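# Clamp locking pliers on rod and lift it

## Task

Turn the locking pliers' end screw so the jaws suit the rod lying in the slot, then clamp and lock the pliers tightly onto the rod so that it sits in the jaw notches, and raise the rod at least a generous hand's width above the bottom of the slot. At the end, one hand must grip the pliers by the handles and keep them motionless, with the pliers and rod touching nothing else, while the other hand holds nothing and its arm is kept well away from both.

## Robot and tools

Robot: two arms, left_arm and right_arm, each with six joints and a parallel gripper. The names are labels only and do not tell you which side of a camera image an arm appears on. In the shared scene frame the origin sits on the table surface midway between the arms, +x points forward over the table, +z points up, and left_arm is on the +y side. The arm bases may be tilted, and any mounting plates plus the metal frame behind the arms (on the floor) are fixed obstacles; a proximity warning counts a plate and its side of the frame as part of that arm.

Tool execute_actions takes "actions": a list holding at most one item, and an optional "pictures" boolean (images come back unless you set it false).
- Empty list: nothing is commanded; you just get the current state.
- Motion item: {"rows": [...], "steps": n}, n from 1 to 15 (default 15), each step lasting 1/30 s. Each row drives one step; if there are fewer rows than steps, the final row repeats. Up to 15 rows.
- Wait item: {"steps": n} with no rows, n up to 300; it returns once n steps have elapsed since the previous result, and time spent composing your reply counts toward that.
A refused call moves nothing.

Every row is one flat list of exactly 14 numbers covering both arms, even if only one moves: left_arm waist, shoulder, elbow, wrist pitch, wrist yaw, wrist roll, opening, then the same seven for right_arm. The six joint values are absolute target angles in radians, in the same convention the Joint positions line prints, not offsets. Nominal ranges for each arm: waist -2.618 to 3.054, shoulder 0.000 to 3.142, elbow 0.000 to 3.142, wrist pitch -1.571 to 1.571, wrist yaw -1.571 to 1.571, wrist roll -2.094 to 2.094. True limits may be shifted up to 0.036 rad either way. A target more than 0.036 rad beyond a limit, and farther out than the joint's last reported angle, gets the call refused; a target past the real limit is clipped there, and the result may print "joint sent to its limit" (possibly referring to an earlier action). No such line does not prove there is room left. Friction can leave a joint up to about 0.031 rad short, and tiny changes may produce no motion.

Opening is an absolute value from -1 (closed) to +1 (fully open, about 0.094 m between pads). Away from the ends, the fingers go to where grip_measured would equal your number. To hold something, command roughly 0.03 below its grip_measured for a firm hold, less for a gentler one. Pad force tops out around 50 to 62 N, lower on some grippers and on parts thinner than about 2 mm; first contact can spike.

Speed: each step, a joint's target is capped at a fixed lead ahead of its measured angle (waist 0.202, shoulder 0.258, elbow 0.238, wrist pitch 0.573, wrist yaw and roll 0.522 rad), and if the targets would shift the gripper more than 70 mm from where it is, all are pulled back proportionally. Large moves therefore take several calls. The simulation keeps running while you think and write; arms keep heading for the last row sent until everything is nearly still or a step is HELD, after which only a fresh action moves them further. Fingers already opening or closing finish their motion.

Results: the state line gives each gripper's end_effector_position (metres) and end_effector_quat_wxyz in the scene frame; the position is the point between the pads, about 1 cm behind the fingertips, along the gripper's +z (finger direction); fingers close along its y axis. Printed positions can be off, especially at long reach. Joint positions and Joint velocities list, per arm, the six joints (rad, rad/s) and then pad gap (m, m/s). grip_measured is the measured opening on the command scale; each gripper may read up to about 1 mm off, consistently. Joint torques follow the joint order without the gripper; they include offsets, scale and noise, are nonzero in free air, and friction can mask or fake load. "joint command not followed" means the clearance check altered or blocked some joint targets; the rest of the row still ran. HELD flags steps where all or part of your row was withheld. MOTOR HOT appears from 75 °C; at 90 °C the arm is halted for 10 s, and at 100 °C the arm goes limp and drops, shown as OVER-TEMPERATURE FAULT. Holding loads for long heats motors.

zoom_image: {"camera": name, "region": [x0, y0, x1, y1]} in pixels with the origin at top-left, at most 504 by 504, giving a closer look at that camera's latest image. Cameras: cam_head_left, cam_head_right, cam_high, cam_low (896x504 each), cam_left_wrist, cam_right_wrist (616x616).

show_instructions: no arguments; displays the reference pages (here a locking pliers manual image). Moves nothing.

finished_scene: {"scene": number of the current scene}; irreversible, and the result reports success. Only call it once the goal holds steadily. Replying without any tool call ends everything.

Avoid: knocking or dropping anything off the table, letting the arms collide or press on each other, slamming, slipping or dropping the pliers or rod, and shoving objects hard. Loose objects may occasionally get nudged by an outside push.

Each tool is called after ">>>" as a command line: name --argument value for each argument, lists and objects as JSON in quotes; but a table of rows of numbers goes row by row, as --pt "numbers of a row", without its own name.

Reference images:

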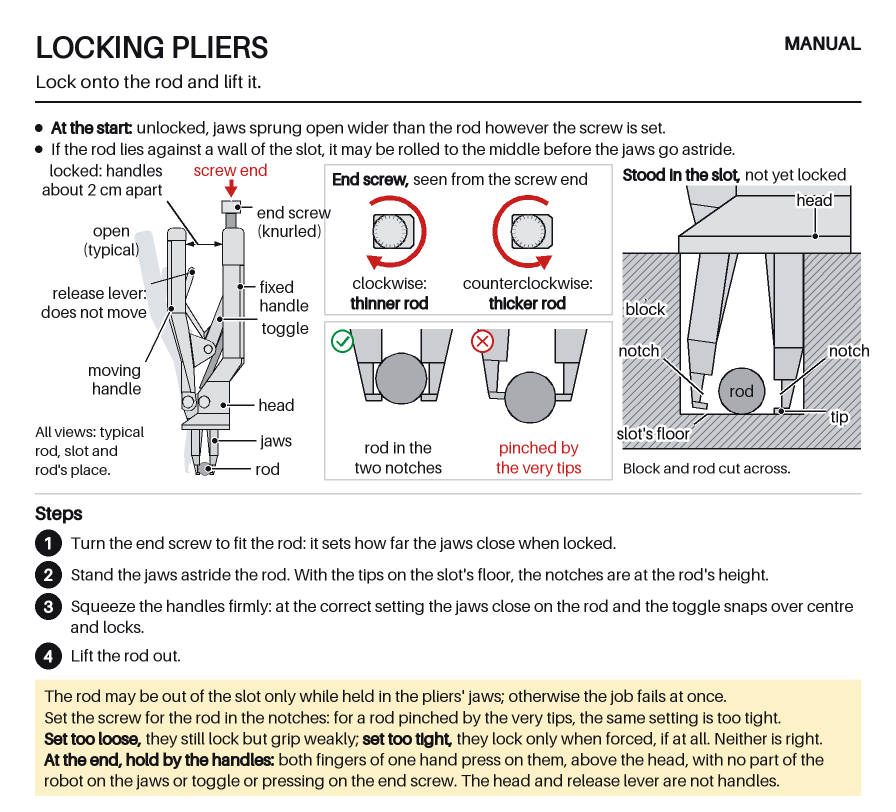

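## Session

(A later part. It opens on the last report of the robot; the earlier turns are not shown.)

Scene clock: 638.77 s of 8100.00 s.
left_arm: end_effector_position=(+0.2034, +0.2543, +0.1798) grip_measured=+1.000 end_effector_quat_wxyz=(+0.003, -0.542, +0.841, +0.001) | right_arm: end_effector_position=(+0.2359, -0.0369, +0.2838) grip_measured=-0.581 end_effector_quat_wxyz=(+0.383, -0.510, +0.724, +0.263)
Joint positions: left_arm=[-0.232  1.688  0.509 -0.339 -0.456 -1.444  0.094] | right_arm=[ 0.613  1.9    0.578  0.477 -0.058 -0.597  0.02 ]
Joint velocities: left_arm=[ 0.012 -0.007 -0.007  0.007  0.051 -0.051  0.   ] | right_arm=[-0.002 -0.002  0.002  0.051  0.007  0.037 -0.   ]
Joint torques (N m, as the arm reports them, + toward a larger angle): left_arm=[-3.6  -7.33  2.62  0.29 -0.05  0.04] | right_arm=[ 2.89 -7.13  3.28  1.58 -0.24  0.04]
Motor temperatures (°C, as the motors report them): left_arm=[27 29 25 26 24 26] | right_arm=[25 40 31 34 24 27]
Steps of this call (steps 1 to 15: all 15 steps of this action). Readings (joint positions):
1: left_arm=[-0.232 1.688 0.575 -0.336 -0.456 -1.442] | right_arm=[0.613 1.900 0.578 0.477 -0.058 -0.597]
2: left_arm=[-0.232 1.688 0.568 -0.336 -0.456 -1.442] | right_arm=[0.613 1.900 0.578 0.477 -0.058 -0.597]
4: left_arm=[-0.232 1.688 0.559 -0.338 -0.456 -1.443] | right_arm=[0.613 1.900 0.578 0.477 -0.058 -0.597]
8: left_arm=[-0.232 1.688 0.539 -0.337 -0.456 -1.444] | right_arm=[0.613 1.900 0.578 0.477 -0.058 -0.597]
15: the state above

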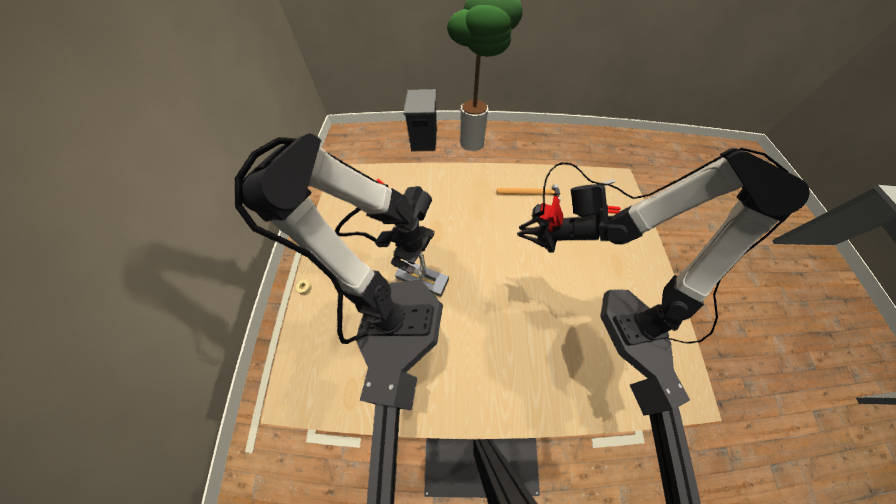

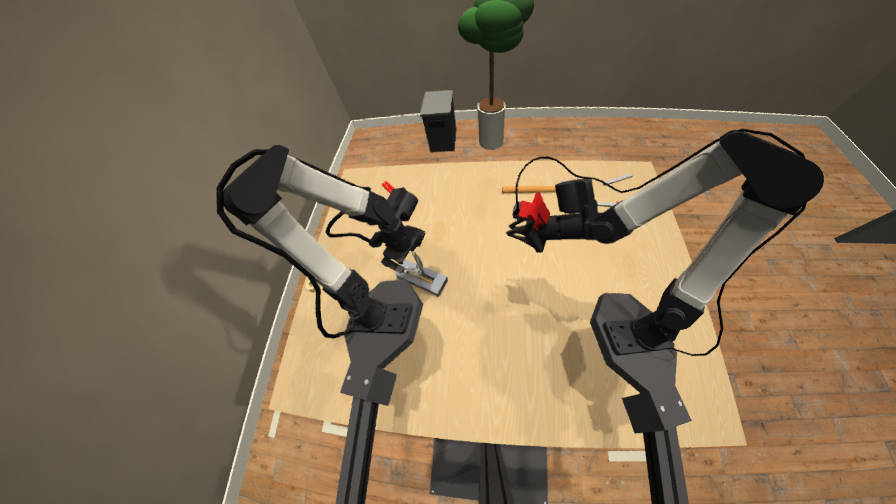

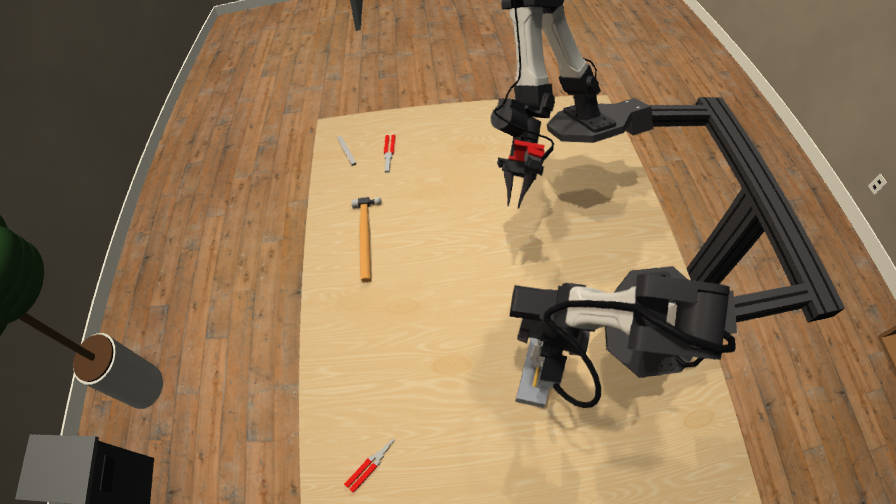

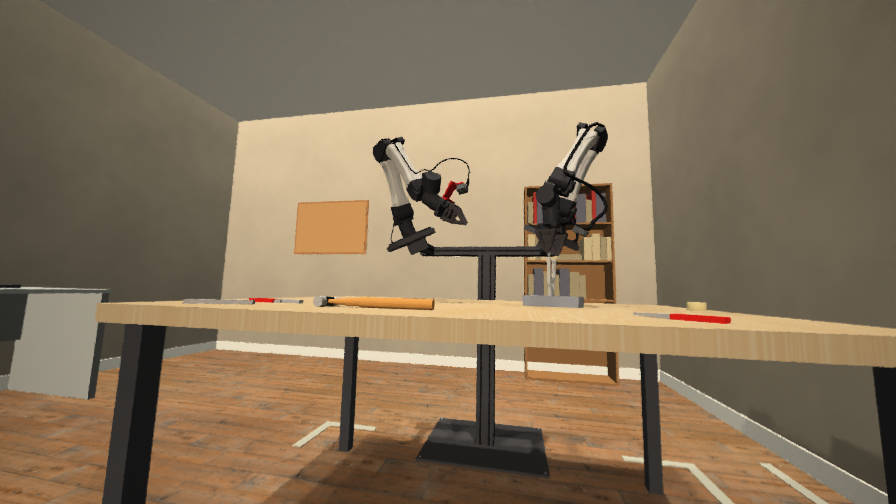

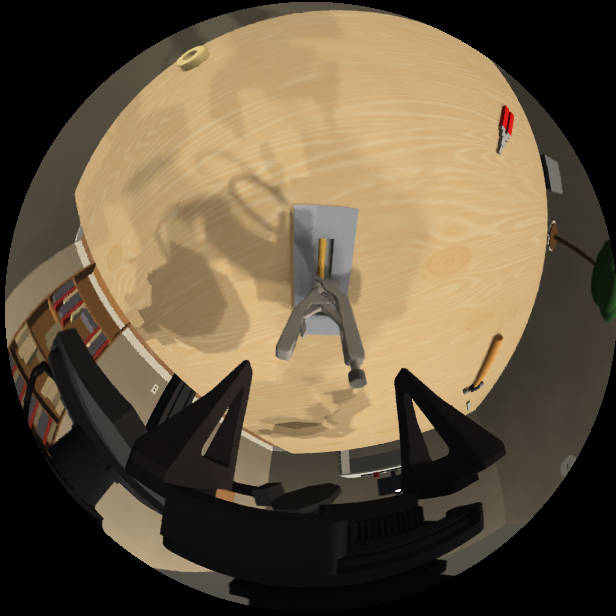

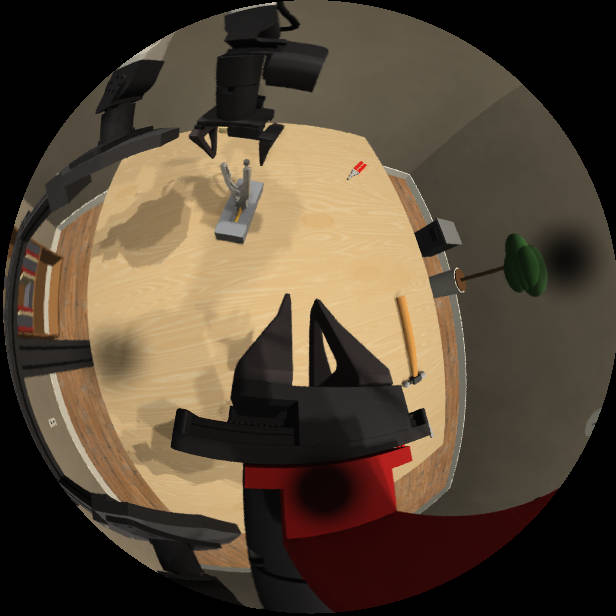

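>>> execute_actions --actions '[{"rows":[[-0.22,1.705,0.49,-0.30,-0.45,-1.43,1.0,0.608,1.895,0.55,0.455,-0.05,-0.6,-0.58],[-0.214,1.72,0.488,-0.28,-0.45,-1.42,1.0,0.608,1.895,0.55,0.455,-0.05,-0.6,-0.58],[-0.208,1.735,0.485,-0.26,-0.448,-1.41,1.0,0.608,1.895,0.55,0.455,-0.05,-0.6,-0.58],[-0.202,1.75,0.482,-0.24,-0.448,-1.40,1.0,0.608,1.895,0.55,0.455,-0.05,-0.6,-0.58],[-0.196,1.765,0.48,-0.22,-0.446,-1.395,1.0,0.608,1.895,0.55,0.455,-0.05,-0.6,-0.58],[-0.19,1.78,0.477,-0.20,-0.446,-1.385,1.0,0.608,1.895,0.55,0.455,-0.05,-0.6,-0.58],[-0.184,1.795,0.474,-0.18,-0.444,-1.38,1.0,0.608,1.895,0.55,0.455,-0.05,-0.6,-0.58],[-0.178,1.81,0.472,-0.16,-0.444,-1.37,1.0,0.608,1.895,0.55,0.455,-0.05,-0.6,-0.58],[-0.172,1.82,0.47,-0.14,-0.442,-1.365,1.0,0.608,1.895,0.55,0.455,-0.05,-0.6,-0.58],[-0.166,1.835,0.468,-0.12,-0.442,-1.36,1.0,0.608,1.895,0.55,0.455,-0.05,-0.6,-0.58],[-0.16,1.845,0.466,-0.105,-0.442,-1.354,1.0,0.608,1.895,0.55,0.455,-0.05,-0.6,-0.58],[-0.155,1.855,0.464,-0.10,-0.442,-1.354,1.0,0.608,1.895,0.55,0.455,-0.05,-0.6,-0.58],[-0.152,1.862,0.463,-0.10,-0.442,-1.354,1.0,0.608,1.895,0.55,0.455,-0.05,-0.6,-0.58]],"steps":15}]' --pictures false

>>> execute_actions --actions '[{"rows":[[-0.152,1.862,0.463,-0.10,-0.442,-1.354,0.9,0.608,1.895,0.55,0.455,-0.05,-0.6,-0.58],[-0.152,1.862,0.463,-0.10,-0.442,-1.354,0.8,0.608,1.895,0.55,0.455,-0.05,-0.6,-0.58],[-0.152,1.862,0.463,-0.10,-0.442,-1.354,0.7,0.608,1.895,0.55,0.455,-0.05,-0.6,-0.58],[-0.152,1.862,0.463,-0.10,-0.442,-1.354,0.6,0.608,1.895,0.55,0.455,-0.05,-0.6,-0.58],[-0.152,1.862,0.463,-0.10,-0.442,-1.354,0.55,0.608,1.895,0.55,0.455,-0.05,-0.6,-0.58],[-0.152,1.862,0.463,-0.10,-0.442,-1.354,0.5,0.608,1.895,0.55,0.455,-0.05,-0.6,-0.58]],"steps":15}]'

Scene clock: 653.93 s of 8100.00 s.
left_arm: end_effector_position=(+0.1982, +0.2542, +0.1451) grip_measured=+1.000 end_effector_quat_wxyz=(-0.004, -0.537, +0.843, +0.010) | right_arm: end_effector_position=(+0.2359, -0.0369, +0.2838) grip_measured=-0.581 end_effector_quat_wxyz=(+0.383, -0.510, +0.724, +0.263)
Joint positions: left_arm=[-0.166  1.845  0.481 -0.147 -0.453 -1.371  0.094] | right_arm=[ 0.613  1.9    0.578  0.477 -0.058 -0.597  0.02 ]
Joint velocities: left_arm=[ 0.042  0.085 -0.027  0.168 -0.037  0.022  0.   ] | right_arm=[ 0.002  0.002  0.012  0.037  0.022 -0.022  0.   ]
Joint torques (N m, as the arm reports them, + toward a larger angle): left_arm=[-2.13 -6.12  1.26  0.48  0.02  0.15] | right_arm=[ 2.76 -7.15  3.31  1.6  -0.24  0.1 ]
Motor temperatures (°C, as the motors report them): left_arm=[27 29 25 25 24 26] | right_arm=[25 40 31 34 24 27]
Steps of this call (steps 1 to 15: the robot went on to your last target; steps 16 to 440: nothing new was sent; steps 441 to 455: all 15 steps of this action). Readings (joint positions):
441: left_arm=[-0.232 1.688 0.509 -0.336 -0.456 -1.443] | right_arm=[0.613 1.900 0.578 0.477 -0.058 -0.597]
442: left_arm=[-0.232 1.690 0.509 -0.330 -0.456 -1.440] | right_arm=[0.613 1.900 0.578 0.477 -0.058 -0.597]
444: left_arm=[-0.226 1.706 0.509 -0.305 -0.456 -1.430] | right_arm=[0.613 1.900 0.578 0.477 -0.058 -0.597]
448: left_arm=[-0.202 1.767 0.500 -0.240 -0.455 -1.405] | right_arm=[0.613 1.900 0.578 0.477 -0.058 -0.597]
455: the state above

Scene clock: 654.43 s of 8100.00 s.
left_arm: end_effector_position=(+0.2035, +0.2529, +0.1445) grip_measured=+0.502 end_effector_quat_wxyz=(+0.003, -0.538, +0.843, +0.002) | right_arm: end_effector_position=(+0.2359, -0.0369, +0.2838) grip_measured=-0.581 end_effector_quat_wxyz=(+0.383, -0.510, +0.724, +0.263)
Joint positions: left_arm=[-0.165  1.848  0.48  -0.118 -0.452 -1.36   0.071] | right_arm=[ 0.613  1.9    0.578  0.477 -0.058 -0.597  0.02 ]
Joint velocities: left_arm=[ 0.022  0.007 -0.002  0.007 -0.037  0.051  0.   ] | right_arm=[-0.012 -0.007  0.002  0.051 -0.037  0.037  0.001]
Joint torques (N m, as the arm reports them, + toward a larger angle): left_arm=[-2.06 -5.82  1.26  0.53  0.04  0.16] | right_arm=[ 2.69 -7.13  3.67  1.63 -0.26  0.03]
Motor temperatures (°C, as the motors report them): left_arm=[27 29 25 25 24 26] | right_arm=[25 40 31 34 24 27]
Steps of this call (steps 1 to 15: all 15 steps of this action). Readings (joint positions):
1: left_arm=[-0.165 1.848 0.481 -0.141 -0.453 -1.369] | right_arm=[0.613 1.900 0.578 0.477 -0.058 -0.597]
2: left_arm=[-0.165 1.848 0.480 -0.136 -0.453 -1.367] | right_arm=[0.613 1.900 0.578 0.477 -0.058 -0.597]
4: left_arm=[-0.165 1.848 0.480 -0.127 -0.453 -1.365] | right_arm=[0.613 1.900 0.578 0.477 -0.058 -0.597]
8: left_arm=[-0.165 1.848 0.480 -0.118 -0.452 -1.362] | right_arm=[0.613 1.900 0.578 0.477 -0.058 -0.597]
15: the state above

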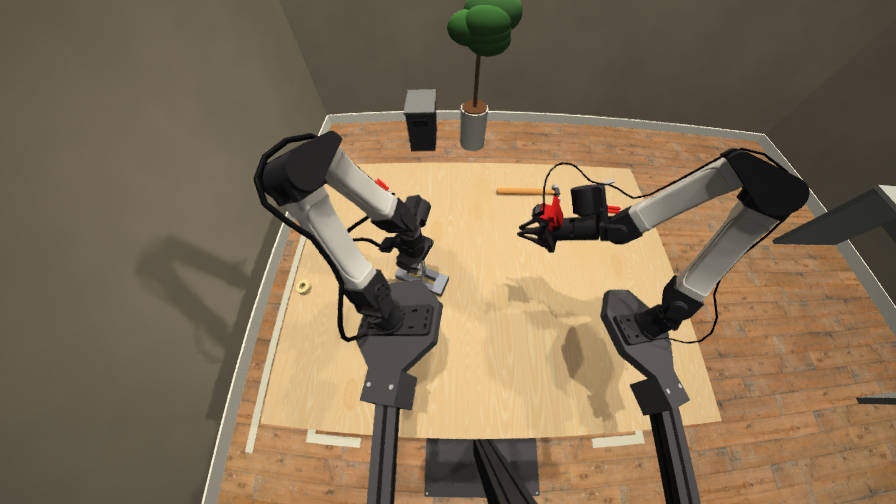

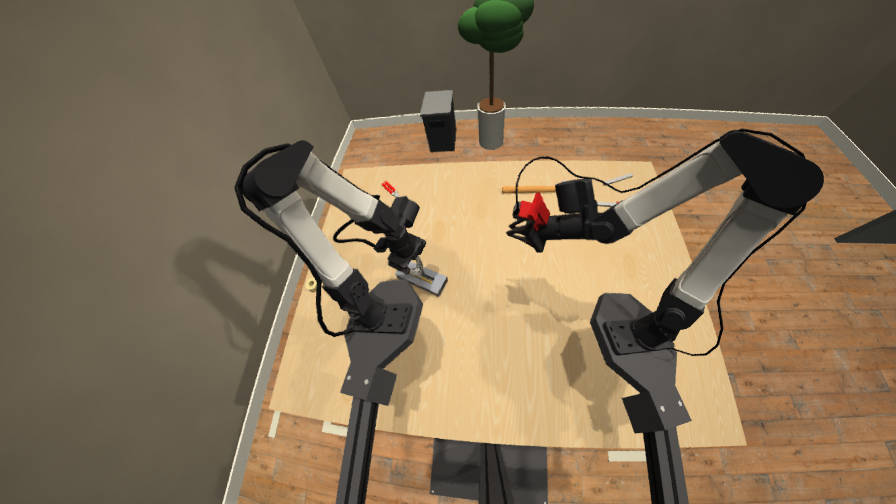

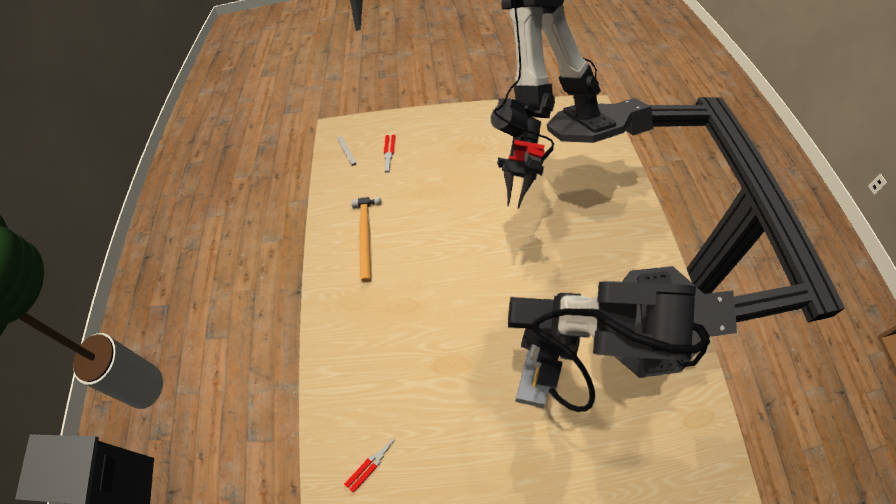

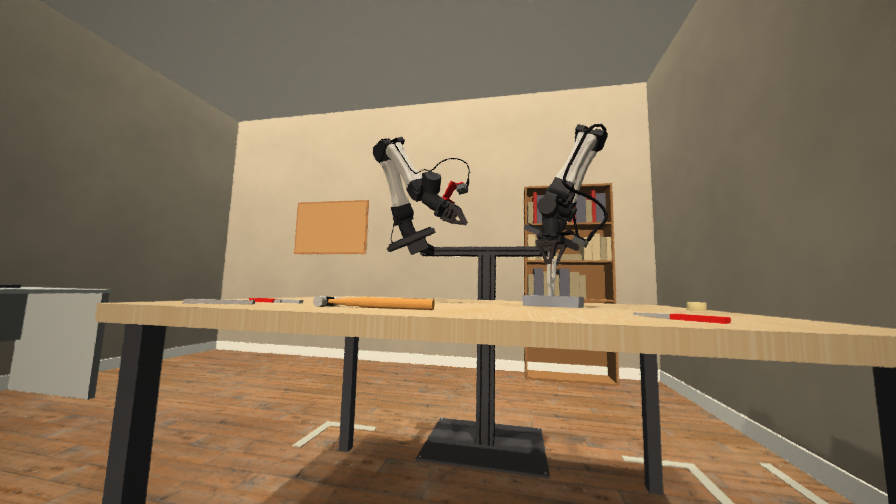

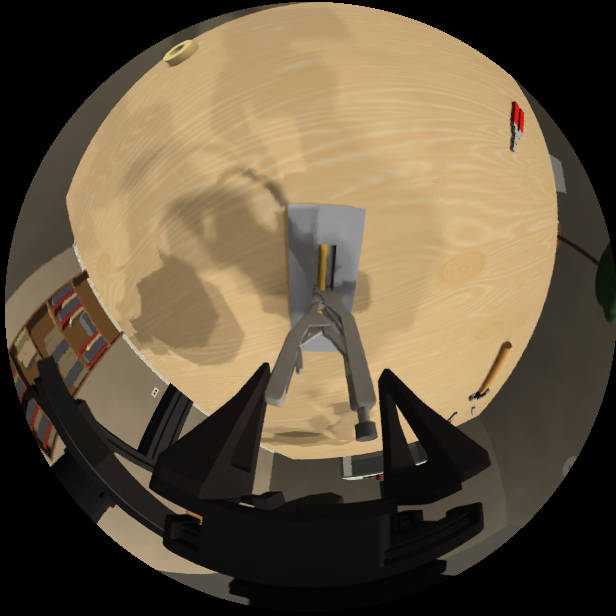

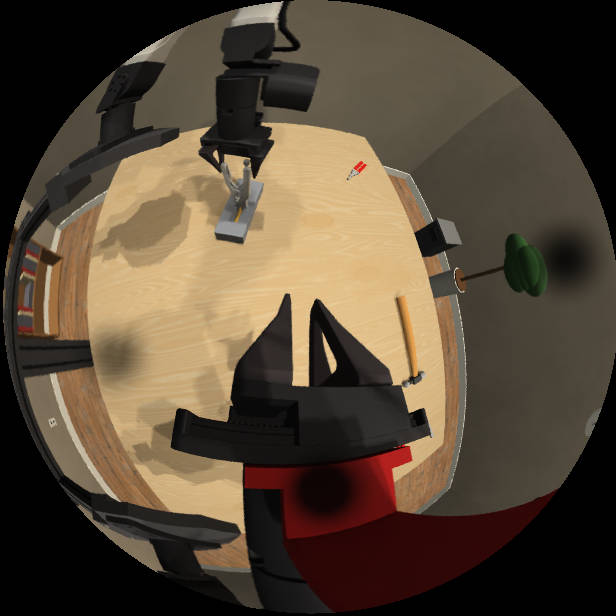

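>>> execute_actions --actions '[{"rows":[[-0.152,1.862,0.463,-0.13,-0.442,-1.354,0.48,0.608,1.895,0.55,0.455,-0.05,-0.6,-0.58],[-0.152,1.862,0.463,-0.13,-0.442,-1.354,0.46,0.608,1.895,0.55,0.455,-0.05,-0.6,-0.58],[-0.152,1.862,0.463,-0.13,-0.442,-1.354,0.44,0.608,1.895,0.55,0.455,-0.05,-0.6,-0.58],[-0.152,1.862,0.463,-0.13,-0.442,-1.354,0.42,0.608,1.895,0.55,0.455,-0.05,-0.6,-0.58],[-0.152,1.862,0.463,-0.13,-0.442,-1.354,0.40,0.608,1.895,0.55,0.455,-0.05,-0.6,-0.58],[-0.152,1.862,0.463,-0.13,-0.442,-1.354,0.38,0.608,1.895,0.55,0.455,-0.05,-0.6,-0.58],[-0.152,1.862,0.463,-0.13,-0.442,-1.354,0.36,0.608,1.895,0.55,0.455,-0.05,-0.6,-0.58],[-0.152,1.862,0.463,-0.13,-0.442,-1.354,0.34,0.608,1.895,0.55,0.455,-0.05,-0.6,-0.58],[-0.152,1.862,0.463,-0.13,-0.442,-1.354,0.32,0.608,1.895,0.55,0.455,-0.05,-0.6,-0.58],[-0.152,1.862,0.463,-0.13,-0.442,-1.354,0.30,0.608,1.895,0.55,0.455,-0.05,-0.6,-0.58],[-0.152,1.862,0.463,-0.125,-0.442,-1.354,0.28,0.608,1.895,0.55,0.455,-0.05,-0.6,-0.58],[-0.152,1.862,0.463,-0.12,-0.442,-1.354,0.26,0.608,1.895,0.55,0.455,-0.05,-0.6,-0.58],[-0.152,1.862,0.463,-0.12,-0.442,-1.354,0.25,0.608,1.895,0.55,0.455,-0.05,-0.6,-0.58]],"steps":15}]'

>>> zoom_image --camera "cam_left_wrist" --region '[230, 250, 430, 450]'

Scene clock: 666.83 s of 8100.00 s.
left_arm: end_effector_position=(+0.2031, +0.2530, +0.1445) grip_measured=+0.254 end_effector_quat_wxyz=(+0.003, -0.537, +0.843, +0.003) | right_arm: end_effector_position=(+0.2359, -0.0369, +0.2838) grip_measured=-0.581 end_effector_quat_wxyz=(+0.383, -0.510, +0.724, +0.263)
Joint positions: left_arm=[-0.165  1.848  0.48  -0.12  -0.452 -1.36   0.059] | right_arm=[ 0.613  1.9    0.578  0.477 -0.058 -0.597  0.02 ]
Joint velocities: left_arm=[-0.012 -0.007 -0.002 -0.022  0.007  0.007 -0.001] | right_arm=[ 0.002 -0.012 -0.022  0.007  0.022 -0.022 -0.   ]
Joint torques (N m, as the arm reports them, + toward a larger angle): left_arm=[-2.09 -5.8   1.2   0.33  0.03  0.15] | right_arm=[ 2.73 -7.1   3.56  1.61 -0.25  0.04]
Motor temperatures (°C, as the motors report them): left_arm=[27 29 25 26 24 26] | right_arm=[25 40 31 35 24 27]
Steps of this call (steps 1 to 15: the robot went on to your last target; steps 16 to 357: nothing new was sent; steps 358 to 372: all 15 steps of this action). Readings (joint positions):
358: left_arm=[-0.165 1.848 0.480 -0.119 -0.452 -1.360] | right_arm=[0.613 1.900 0.578 0.477 -0.058 -0.597]
359: left_arm=[-0.165 1.848 0.480 -0.119 -0.452 -1.360] | right_arm=[0.613 1.900 0.578 0.477 -0.058 -0.597]
361: left_arm=[-0.165 1.848 0.480 -0.120 -0.452 -1.360] | right_arm=[0.613 1.900 0.578 0.477 -0.058 -0.597]
365: left_arm=[-0.165 1.848 0.480 -0.121 -0.452 -1.360] | right_arm=[0.613 1.900 0.578 0.477 -0.058 -0.597]
372: the state above

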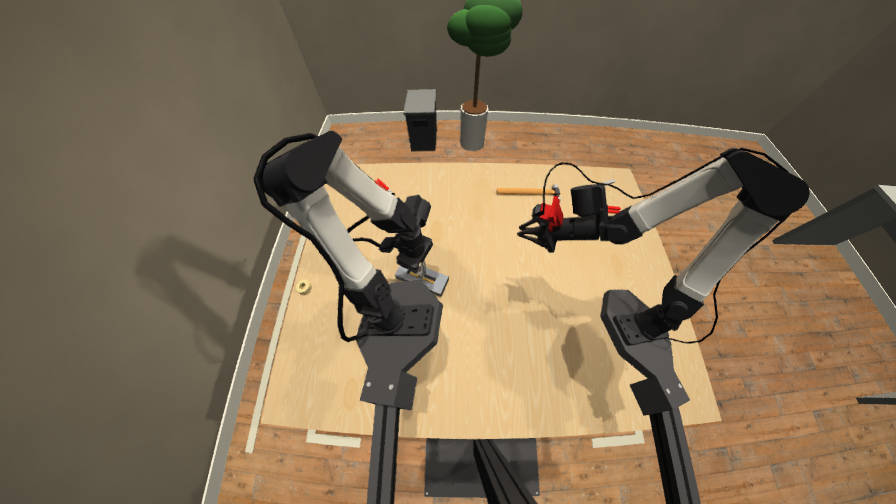

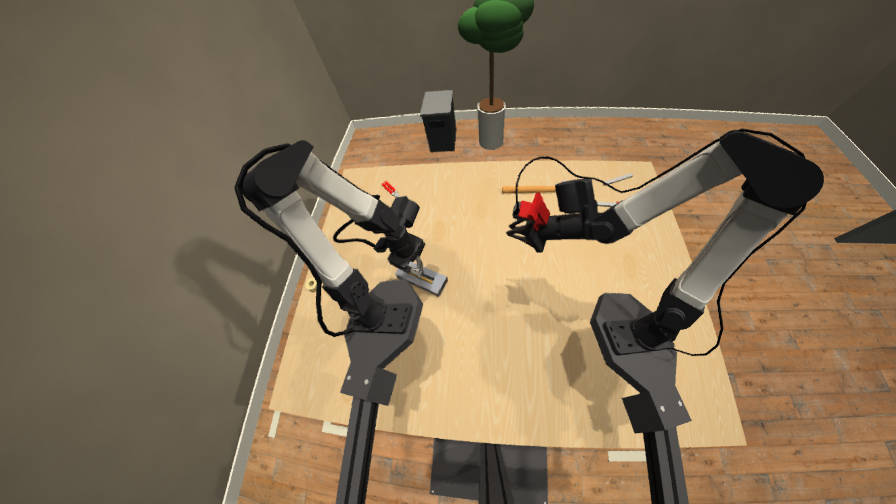

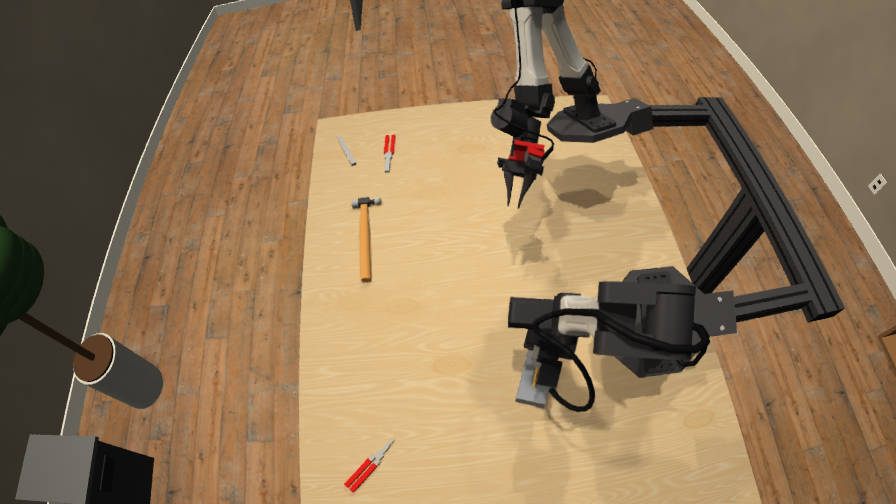

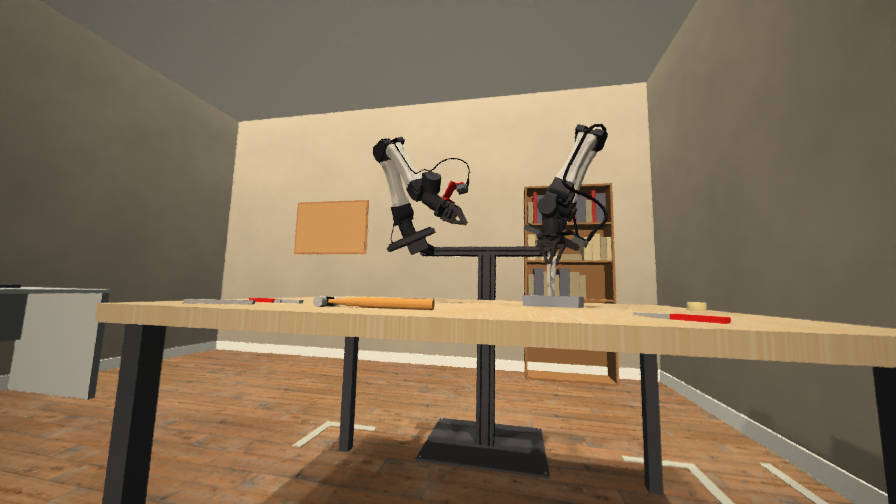

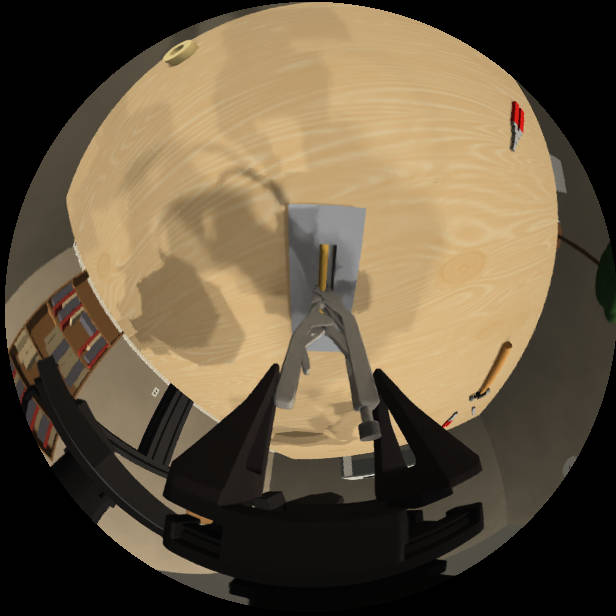

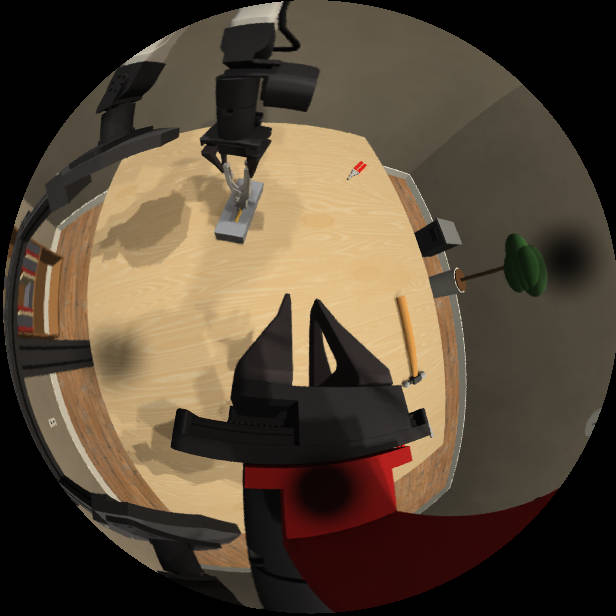

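Region (230, 250, 430, 450) of cam_left_wrist's 616x616 image, scaled by 2.520, with more detail than that image has.

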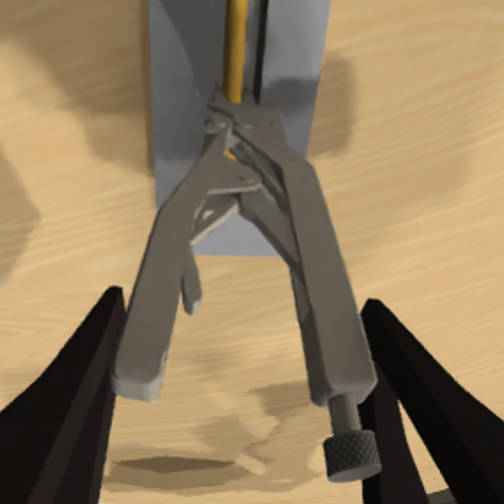

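>>> execute_actions --actions '[{"rows":[[-0.152,1.862,0.463,-0.12,-0.442,-1.354,0.24,0.608,1.895,0.55,0.455,-0.05,-0.6,-0.58],[-0.152,1.862,0.463,-0.12,-0.442,-1.354,0.23,0.608,1.895,0.55,0.455,-0.05,-0.6,-0.58],[-0.152,1.862,0.463,-0.12,-0.442,-1.354,0.22,0.608,1.895,0.55,0.455,-0.05,-0.6,-0.58],[-0.152,1.862,0.463,-0.12,-0.442,-1.354,0.21,0.608,1.895,0.55,0.455,-0.05,-0.6,-0.58],[-0.152,1.862,0.463,-0.12,-0.442,-1.354,0.20,0.608,1.895,0.55,0.455,-0.05,-0.6,-0.58]],"steps":9}]' --pictures false

>>> execute_actions --actions '[{"rows":[[-0.152,1.862,0.463,-0.11,-0.442,-1.354,0.19,0.608,1.895,0.55,0.455,-0.05,-0.6,-0.58],[-0.152,1.862,0.463,-0.11,-0.442,-1.354,0.18,0.608,1.895,0.55,0.455,-0.05,-0.6,-0.58],[-0.152,1.862,0.463,-0.11,-0.442,-1.354,0.17,0.608,1.895,0.55,0.455,-0.05,-0.6,-0.58],[-0.152,1.862,0.463,-0.11,-0.442,-1.354,0.16,0.608,1.895,0.55,0.455,-0.05,-0.6,-0.58],[-0.152,1.862,0.463,-0.11,-0.442,-1.354,0.15,0.608,1.895,0.55,0.455,-0.05,-0.6,-0.58]],"steps":9}]' --pictures false

>>> execute_actions --actions '[{"rows":[[-0.152,1.862,0.463,-0.10,-0.442,-1.354,0.14,0.608,1.895,0.55,0.455,-0.05,-0.6,-0.58],[-0.152,1.862,0.463,-0.10,-0.442,-1.354,0.13,0.608,1.895,0.55,0.455,-0.05,-0.6,-0.58],[-0.152,1.862,0.463,-0.10,-0.442,-1.354,0.12,0.608,1.895,0.55,0.455,-0.05,-0.6,-0.58],[-0.152,1.862,0.463,-0.10,-0.442,-1.354,0.11,0.608,1.895,0.55,0.455,-0.05,-0.6,-0.58],[-0.152,1.862,0.463,-0.10,-0.442,-1.354,0.10,0.608,1.895,0.55,0.455,-0.05,-0.6,-0.58]],"steps":9}]' --pictures false

Scene clock: 686.10 s of 8100.00 s.
left_arm: end_effector_position=(+0.2033, +0.2529, +0.1445) grip_measured=+0.203 end_effector_quat_wxyz=(+0.003, -0.537, +0.843, +0.002) | right_arm: end_effector_position=(+0.2359, -0.0369, +0.2838) grip_measured=-0.581 end_effector_quat_wxyz=(+0.383, -0.510, +0.724, +0.263)
Joint positions: left_arm=[-0.165  1.848  0.48  -0.119 -0.452 -1.36   0.057] | right_arm=[ 0.613  1.9    0.578  0.477 -0.058 -0.597  0.02 ]
Joint velocities: left_arm=[-0.002 -0.022 -0.002 -0.007  0.051  0.022 -0.   ] | right_arm=[-0.012  0.002  0.002  0.007 -0.081 -0.051 -0.   ]
Joint torques (N m, as the arm reports them, + toward a larger angle): left_arm=[-2.09 -5.8   1.27  0.32  0.04  0.16] | right_arm=[ 2.69 -7.22  3.39  1.57 -0.26  0.02]
Motor temperatures (°C, as the motors report them): left_arm=[27 29 25 25 24 26] | right_arm=[25 40 31 35 24 27]
Steps of this call (steps 1 to 15: the robot went on to your last target; steps 16 to 569: nothing new was sent; steps 570 to 578: all 9 steps of this action). Readings (joint positions):
570: left_arm=[-0.165 1.848 0.480 -0.120 -0.452 -1.360] | right_arm=[0.613 1.900 0.578 0.477 -0.058 -0.597]
571: left_arm=[-0.165 1.848 0.480 -0.120 -0.452 -1.360] | right_arm=[0.613 1.900 0.578 0.477 -0.058 -0.597]
573: left_arm=[-0.165 1.848 0.480 -0.120 -0.452 -1.360] | right_arm=[0.613 1.900 0.578 0.477 -0.058 -0.597]
577: left_arm=[-0.165 1.848 0.480 -0.119 -0.452 -1.360] | right_arm=[0.613 1.900 0.578 0.477 -0.058 -0.597]
578: the state above

Scene clock: 686.40 s of 8100.00 s.
left_arm: end_effector_position=(+0.2038, +0.2528, +0.1445) grip_measured=+0.155 end_effector_quat_wxyz=(+0.004, -0.538, +0.843, +0.001) | right_arm: end_effector_position=(+0.2359, -0.0369, +0.2838) grip_measured=-0.581 end_effector_quat_wxyz=(+0.383, -0.510, +0.724, +0.263)
Joint positions: left_arm=[-0.165  1.848  0.48  -0.117 -0.452 -1.36   0.054] | right_arm=[ 0.613  1.9    0.578  0.477 -0.058 -0.597  0.02 ]
Joint velocities: left_arm=[ 0.012  0.017 -0.012  0.037  0.007 -0.066  0.001] | right_arm=[ 0.002  0.012 -0.012 -0.007 -0.022  0.022 -0.001]
Joint torques (N m, as the arm reports them, + toward a larger angle): left_arm=[-2.08 -5.8   1.29  0.42  0.04  0.16] | right_arm=[ 2.87 -7.03  3.49  1.6  -0.27  0.01]
Motor temperatures (°C, as the motors report them): left_arm=[27 29 25 25 24 26] | right_arm=[25 40 31 35 24 27]
Steps of this call (steps 1 to 9: all 9 steps of this action). Readings (joint positions):
1: left_arm=[-0.165 1.848 0.480 -0.118 -0.452 -1.360] | right_arm=[0.613 1.900 0.578 0.477 -0.058 -0.597]
2: left_arm=[-0.165 1.848 0.480 -0.118 -0.452 -1.360] | right_arm=[0.613 1.900 0.578 0.477 -0.058 -0.597]
4: left_arm=[-0.165 1.848 0.480 -0.118 -0.452 -1.360] | right_arm=[0.613 1.900 0.578 0.477 -0.058 -0.597]
8: left_arm=[-0.165 1.848 0.480 -0.117 -0.452 -1.360] | right_arm=[0.613 1.900 0.578 0.477 -0.058 -0.597]
9: the state above

Scene clock: 686.70 s of 8100.00 s.
left_arm: end_effector_position=(+0.2056, +0.2524, +0.1445) grip_measured=+0.104 end_effector_quat_wxyz=(+0.006, -0.539, +0.842, -0.001) | right_arm: end_effector_position=(+0.2359, -0.0369, +0.2838) grip_measured=-0.581 end_effector_quat_wxyz=(+0.383, -0.510, +0.724, +0.263)
Joint positions: left_arm=[-0.165  1.848  0.48  -0.109 -0.452 -1.36   0.052] | right_arm=[ 0.613  1.9    0.578  0.477 -0.058 -0.597  0.02 ]
Joint velocities: left_arm=[-0.007 -0.007 -0.002 -0.11  -0.081 -0.007 -0.   ] | right_arm=[ 0.012 -0.007 -0.012  0.022  0.022  0.007  0.001]
Joint torques (N m, as the arm reports them, + toward a larger angle): left_arm=[-2.1  -5.8   1.27  0.45  0.03  0.16] | right_arm=[ 2.73 -6.98  3.45  1.63 -0.25  0.03]
Motor temperatures (°C, as the motors report them): left_arm=[27 29 25 25 24 26] | right_arm=[25 40 31 35 24 27]
Steps of this call (steps 1 to 9: all 9 steps of this action). Readings (joint positions):
1: left_arm=[-0.165 1.848 0.480 -0.116 -0.452 -1.360] | right_arm=[0.613 1.900 0.578 0.477 -0.058 -0.597]
2: left_arm=[-0.165 1.848 0.480 -0.114 -0.452 -1.360] | right_arm=[0.613 1.900 0.578 0.477 -0.058 -0.597]
4: left_arm=[-0.165 1.848 0.480 -0.112 -0.452 -1.360] | right_arm=[0.613 1.900 0.578 0.477 -0.058 -0.597]
8: left_arm=[-0.165 1.848 0.480 -0.109 -0.452 -1.360] | right_arm=[0.613 1.900 0.578 0.477 -0.058 -0.597]
9: the state above

No resistance yet. Continue in smaller steps.

>>> execute_actions --actions '[{"rows":[[-0.152,1.862,0.463,-0.10,-0.442,-1.354,0.09,0.608,1.895,0.55,0.455,-0.05,-0.6,-0.58],[-0.152,1.862,0.463,-0.10,-0.442,-1.354,0.08,0.608,1.895,0.55,0.455,-0.05,-0.6,-0.58],[-0.152,1.862,0.463,-0.10,-0.442,-1.354,0.07,0.608,1.895,0.55,0.455,-0.05,-0.6,-0.58],[-0.152,1.862,0.463,-0.10,-0.442,-1.354,0.06,0.608,1.895,0.55,0.455,-0.05,-0.6,-0.58]],"steps":8}]' --pictures false

>>> execute_actions --actions '[{"rows":[[-0.152,1.862,0.463,-0.095,-0.442,-1.354,0.05,0.608,1.895,0.55,0.455,-0.05,-0.6,-0.58],[-0.152,1.862,0.463,-0.095,-0.442,-1.354,0.04,0.608,1.895,0.55,0.455,-0.05,-0.6,-0.58],[-0.152,1.862,0.463,-0.095,-0.442,-1.354,0.03,0.608,1.895,0.55,0.455,-0.05,-0.6,-0.58],[-0.152,1.862,0.463,-0.095,-0.442,-1.354,0.02,0.608,1.895,0.55,0.455,-0.05,-0.6,-0.58]],"steps":8}]'

>>> zoom_image --camera "cam_left_wrist" --region '[250, 260, 410, 420]'

>>> zoom_image --camera "cam_left_wrist" --region '[295, 265, 345, 315]'

Scene clock: 696.13 s of 8100.00 s.
left_arm: end_effector_position=(+0.2055, +0.2523, +0.1445) grip_measured=+0.063 end_effector_quat_wxyz=(+0.006, -0.539, +0.842, -0.001) | right_arm: end_effector_position=(+0.2359, -0.0369, +0.2838) grip_measured=-0.581 end_effector_quat_wxyz=(+0.383, -0.510, +0.724, +0.263)
Joint positions: left_arm=[-0.165  1.848  0.48  -0.109 -0.451 -1.36   0.05 ] | right_arm=[ 0.613  1.9    0.578  0.477 -0.058 -0.597  0.02 ]
Joint velocities: left_arm=[-0.002 -0.012 -0.017 -0.022  0.007 -0.154 -0.001] | right_arm=[ 0.002 -0.007  0.012  0.066 -0.007 -0.081 -0.   ]
Joint torques (N m, as the arm reports them, + toward a larger angle): left_arm=[-2.06 -5.84  1.27  0.45  0.03  0.16] | right_arm=[ 2.69 -7.26  3.4   1.59 -0.27  0.  ]
Motor temperatures (°C, as the motors report them): left_arm=[27 29 25 25 24 26] | right_arm=[25 40 31 35 24 27]
Steps of this call (steps 1 to 15: the robot went on to your last target; steps 16 to 275: nothing new was sent; steps 276 to 283: all 8 steps of this action). Readings (joint positions):
276: left_arm=[-0.165 1.848 0.480 -0.109 -0.452 -1.360] | right_arm=[0.613 1.900 0.578 0.477 -0.058 -0.597]
277: left_arm=[-0.165 1.848 0.480 -0.109 -0.452 -1.360] | right_arm=[0.613 1.900 0.578 0.477 -0.058 -0.597]
279: left_arm=[-0.165 1.848 0.480 -0.109 -0.451 -1.360] | right_arm=[0.613 1.900 0.578 0.477 -0.058 -0.597]
283: the state above

Scene clock: 696.40 s of 8100.00 s.
left_arm: end_effector_position=(+0.2057, +0.2522, +0.1445) grip_measured=+0.023 end_effector_quat_wxyz=(+0.006, -0.539, +0.842, -0.002) | right_arm: end_effector_position=(+0.2359, -0.0369, +0.2838) grip_measured=-0.581 end_effector_quat_wxyz=(+0.383, -0.510, +0.724, +0.263)
Joint positions: left_arm=[-0.165  1.848  0.48  -0.108 -0.451 -1.36   0.048] | right_arm=[ 0.613  1.9    0.578  0.477 -0.058 -0.597  0.02 ]
Joint velocities: left_arm=[-0.017  0.002 -0.012  0.081 -0.022 -0.007 -0.001] | right_arm=[ 0.002 -0.002 -0.012  0.051 -0.007  0.022 -0.   ]
Joint torques (N m, as the arm reports them, + toward a larger angle): left_arm=[-2.09 -5.81  1.27  0.5   0.03  0.16] | right_arm=[ 2.81 -7.1   3.46  1.59 -0.25  0.06]
Motor temperatures (°C, as the motors report them): left_arm=[27 29 25 25 24 26] | right_arm=[25 40 31 35 24 27]
Steps of this call (steps 1 to 8: all 8 steps of this action). Readings (joint positions):
1: left_arm=[-0.165 1.848 0.480 -0.109 -0.451 -1.360] | right_arm=[0.613 1.900 0.578 0.477 -0.058 -0.597]
2: left_arm=[-0.165 1.848 0.480 -0.109 -0.451 -1.360] | right_arm=[0.613 1.900 0.578 0.477 -0.058 -0.597]
4: left_arm=[-0.165 1.848 0.480 -0.109 -0.451 -1.360] | right_arm=[0.613 1.900 0.578 0.477 -0.058 -0.597]
8: the state above

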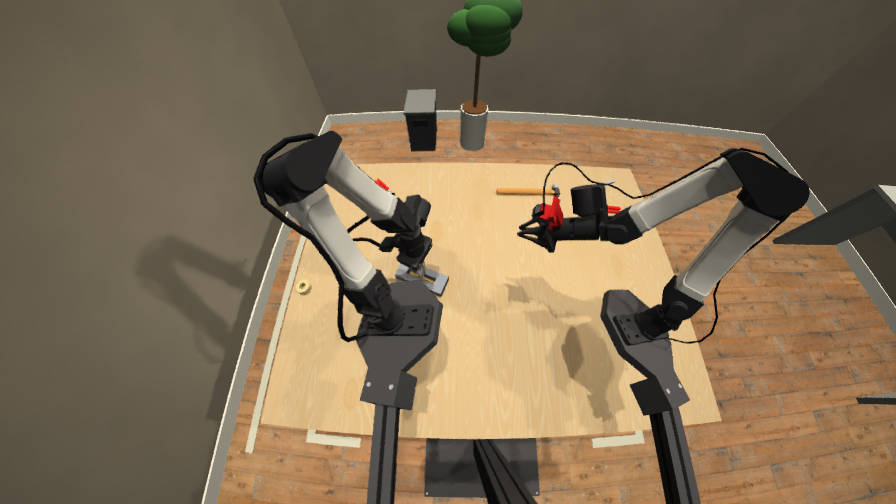

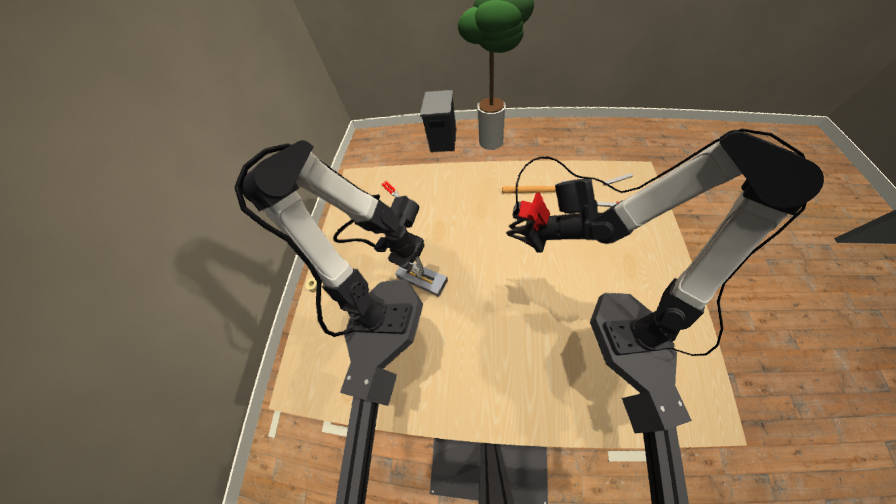

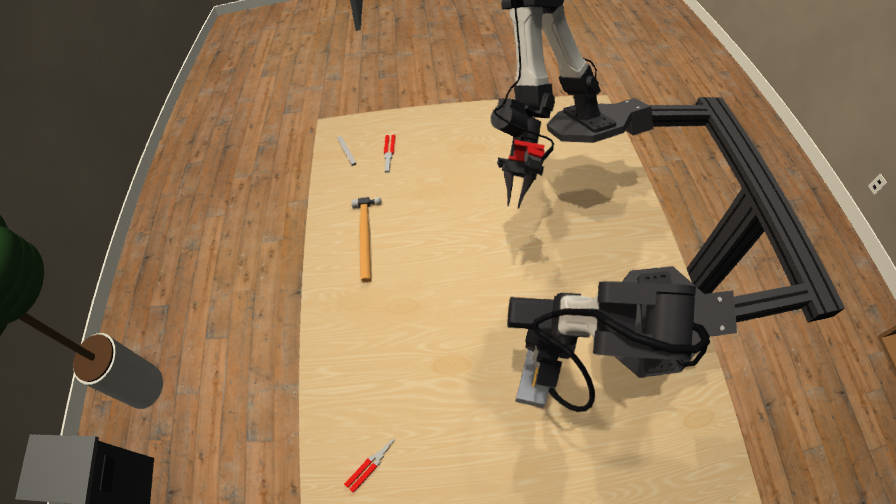

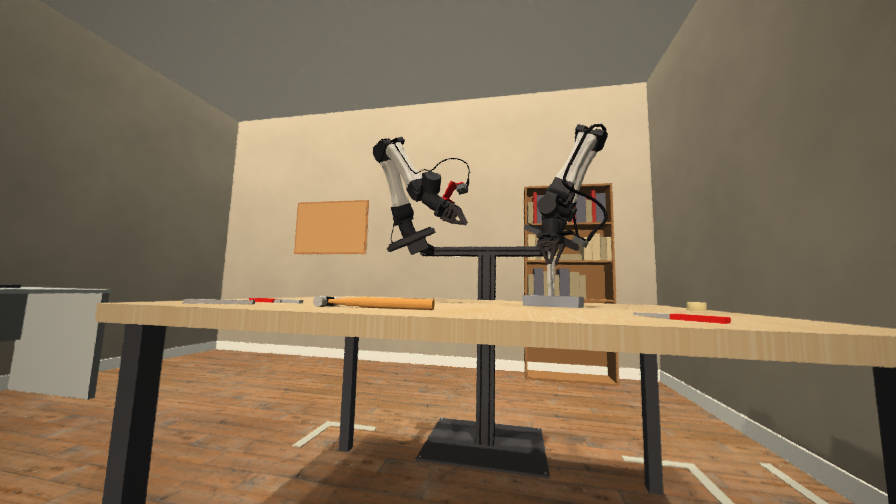

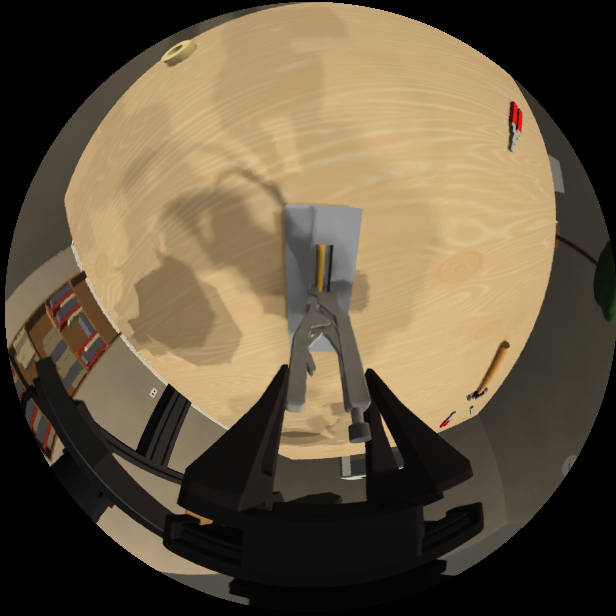

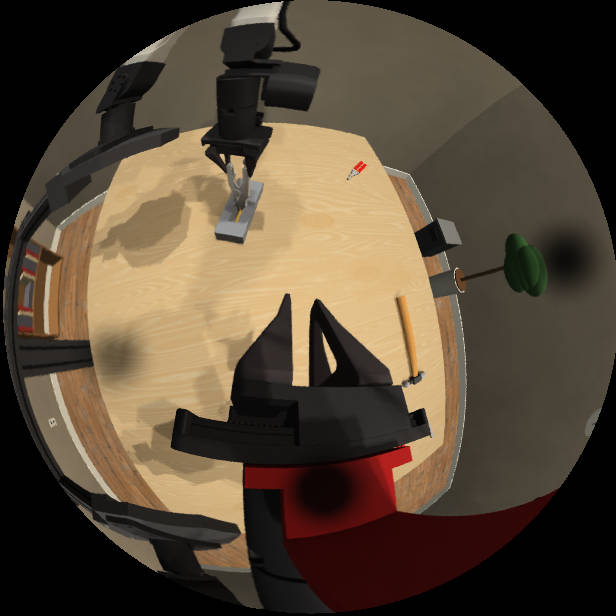

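Region (250, 260, 410, 420) of cam_left_wrist's 616x616 image, scaled by 3.150, with more detail than that image has.

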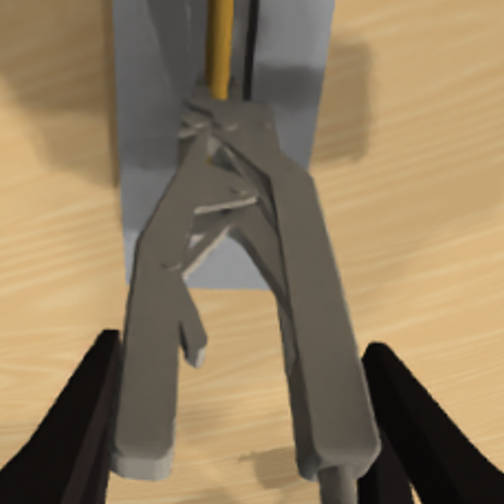

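Region (295, 265, 345, 315) of cam_left_wrist's 616x616 image, scaled by 10.080, with more detail than that image has.

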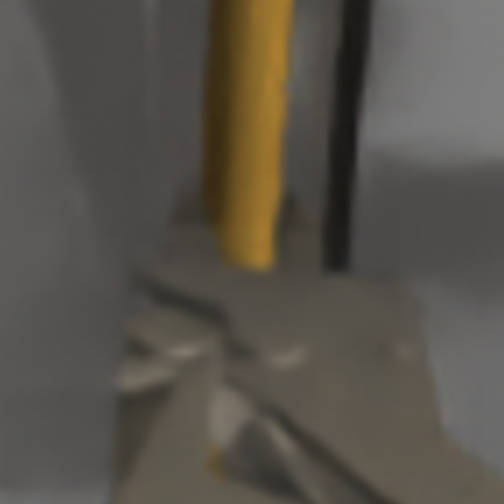

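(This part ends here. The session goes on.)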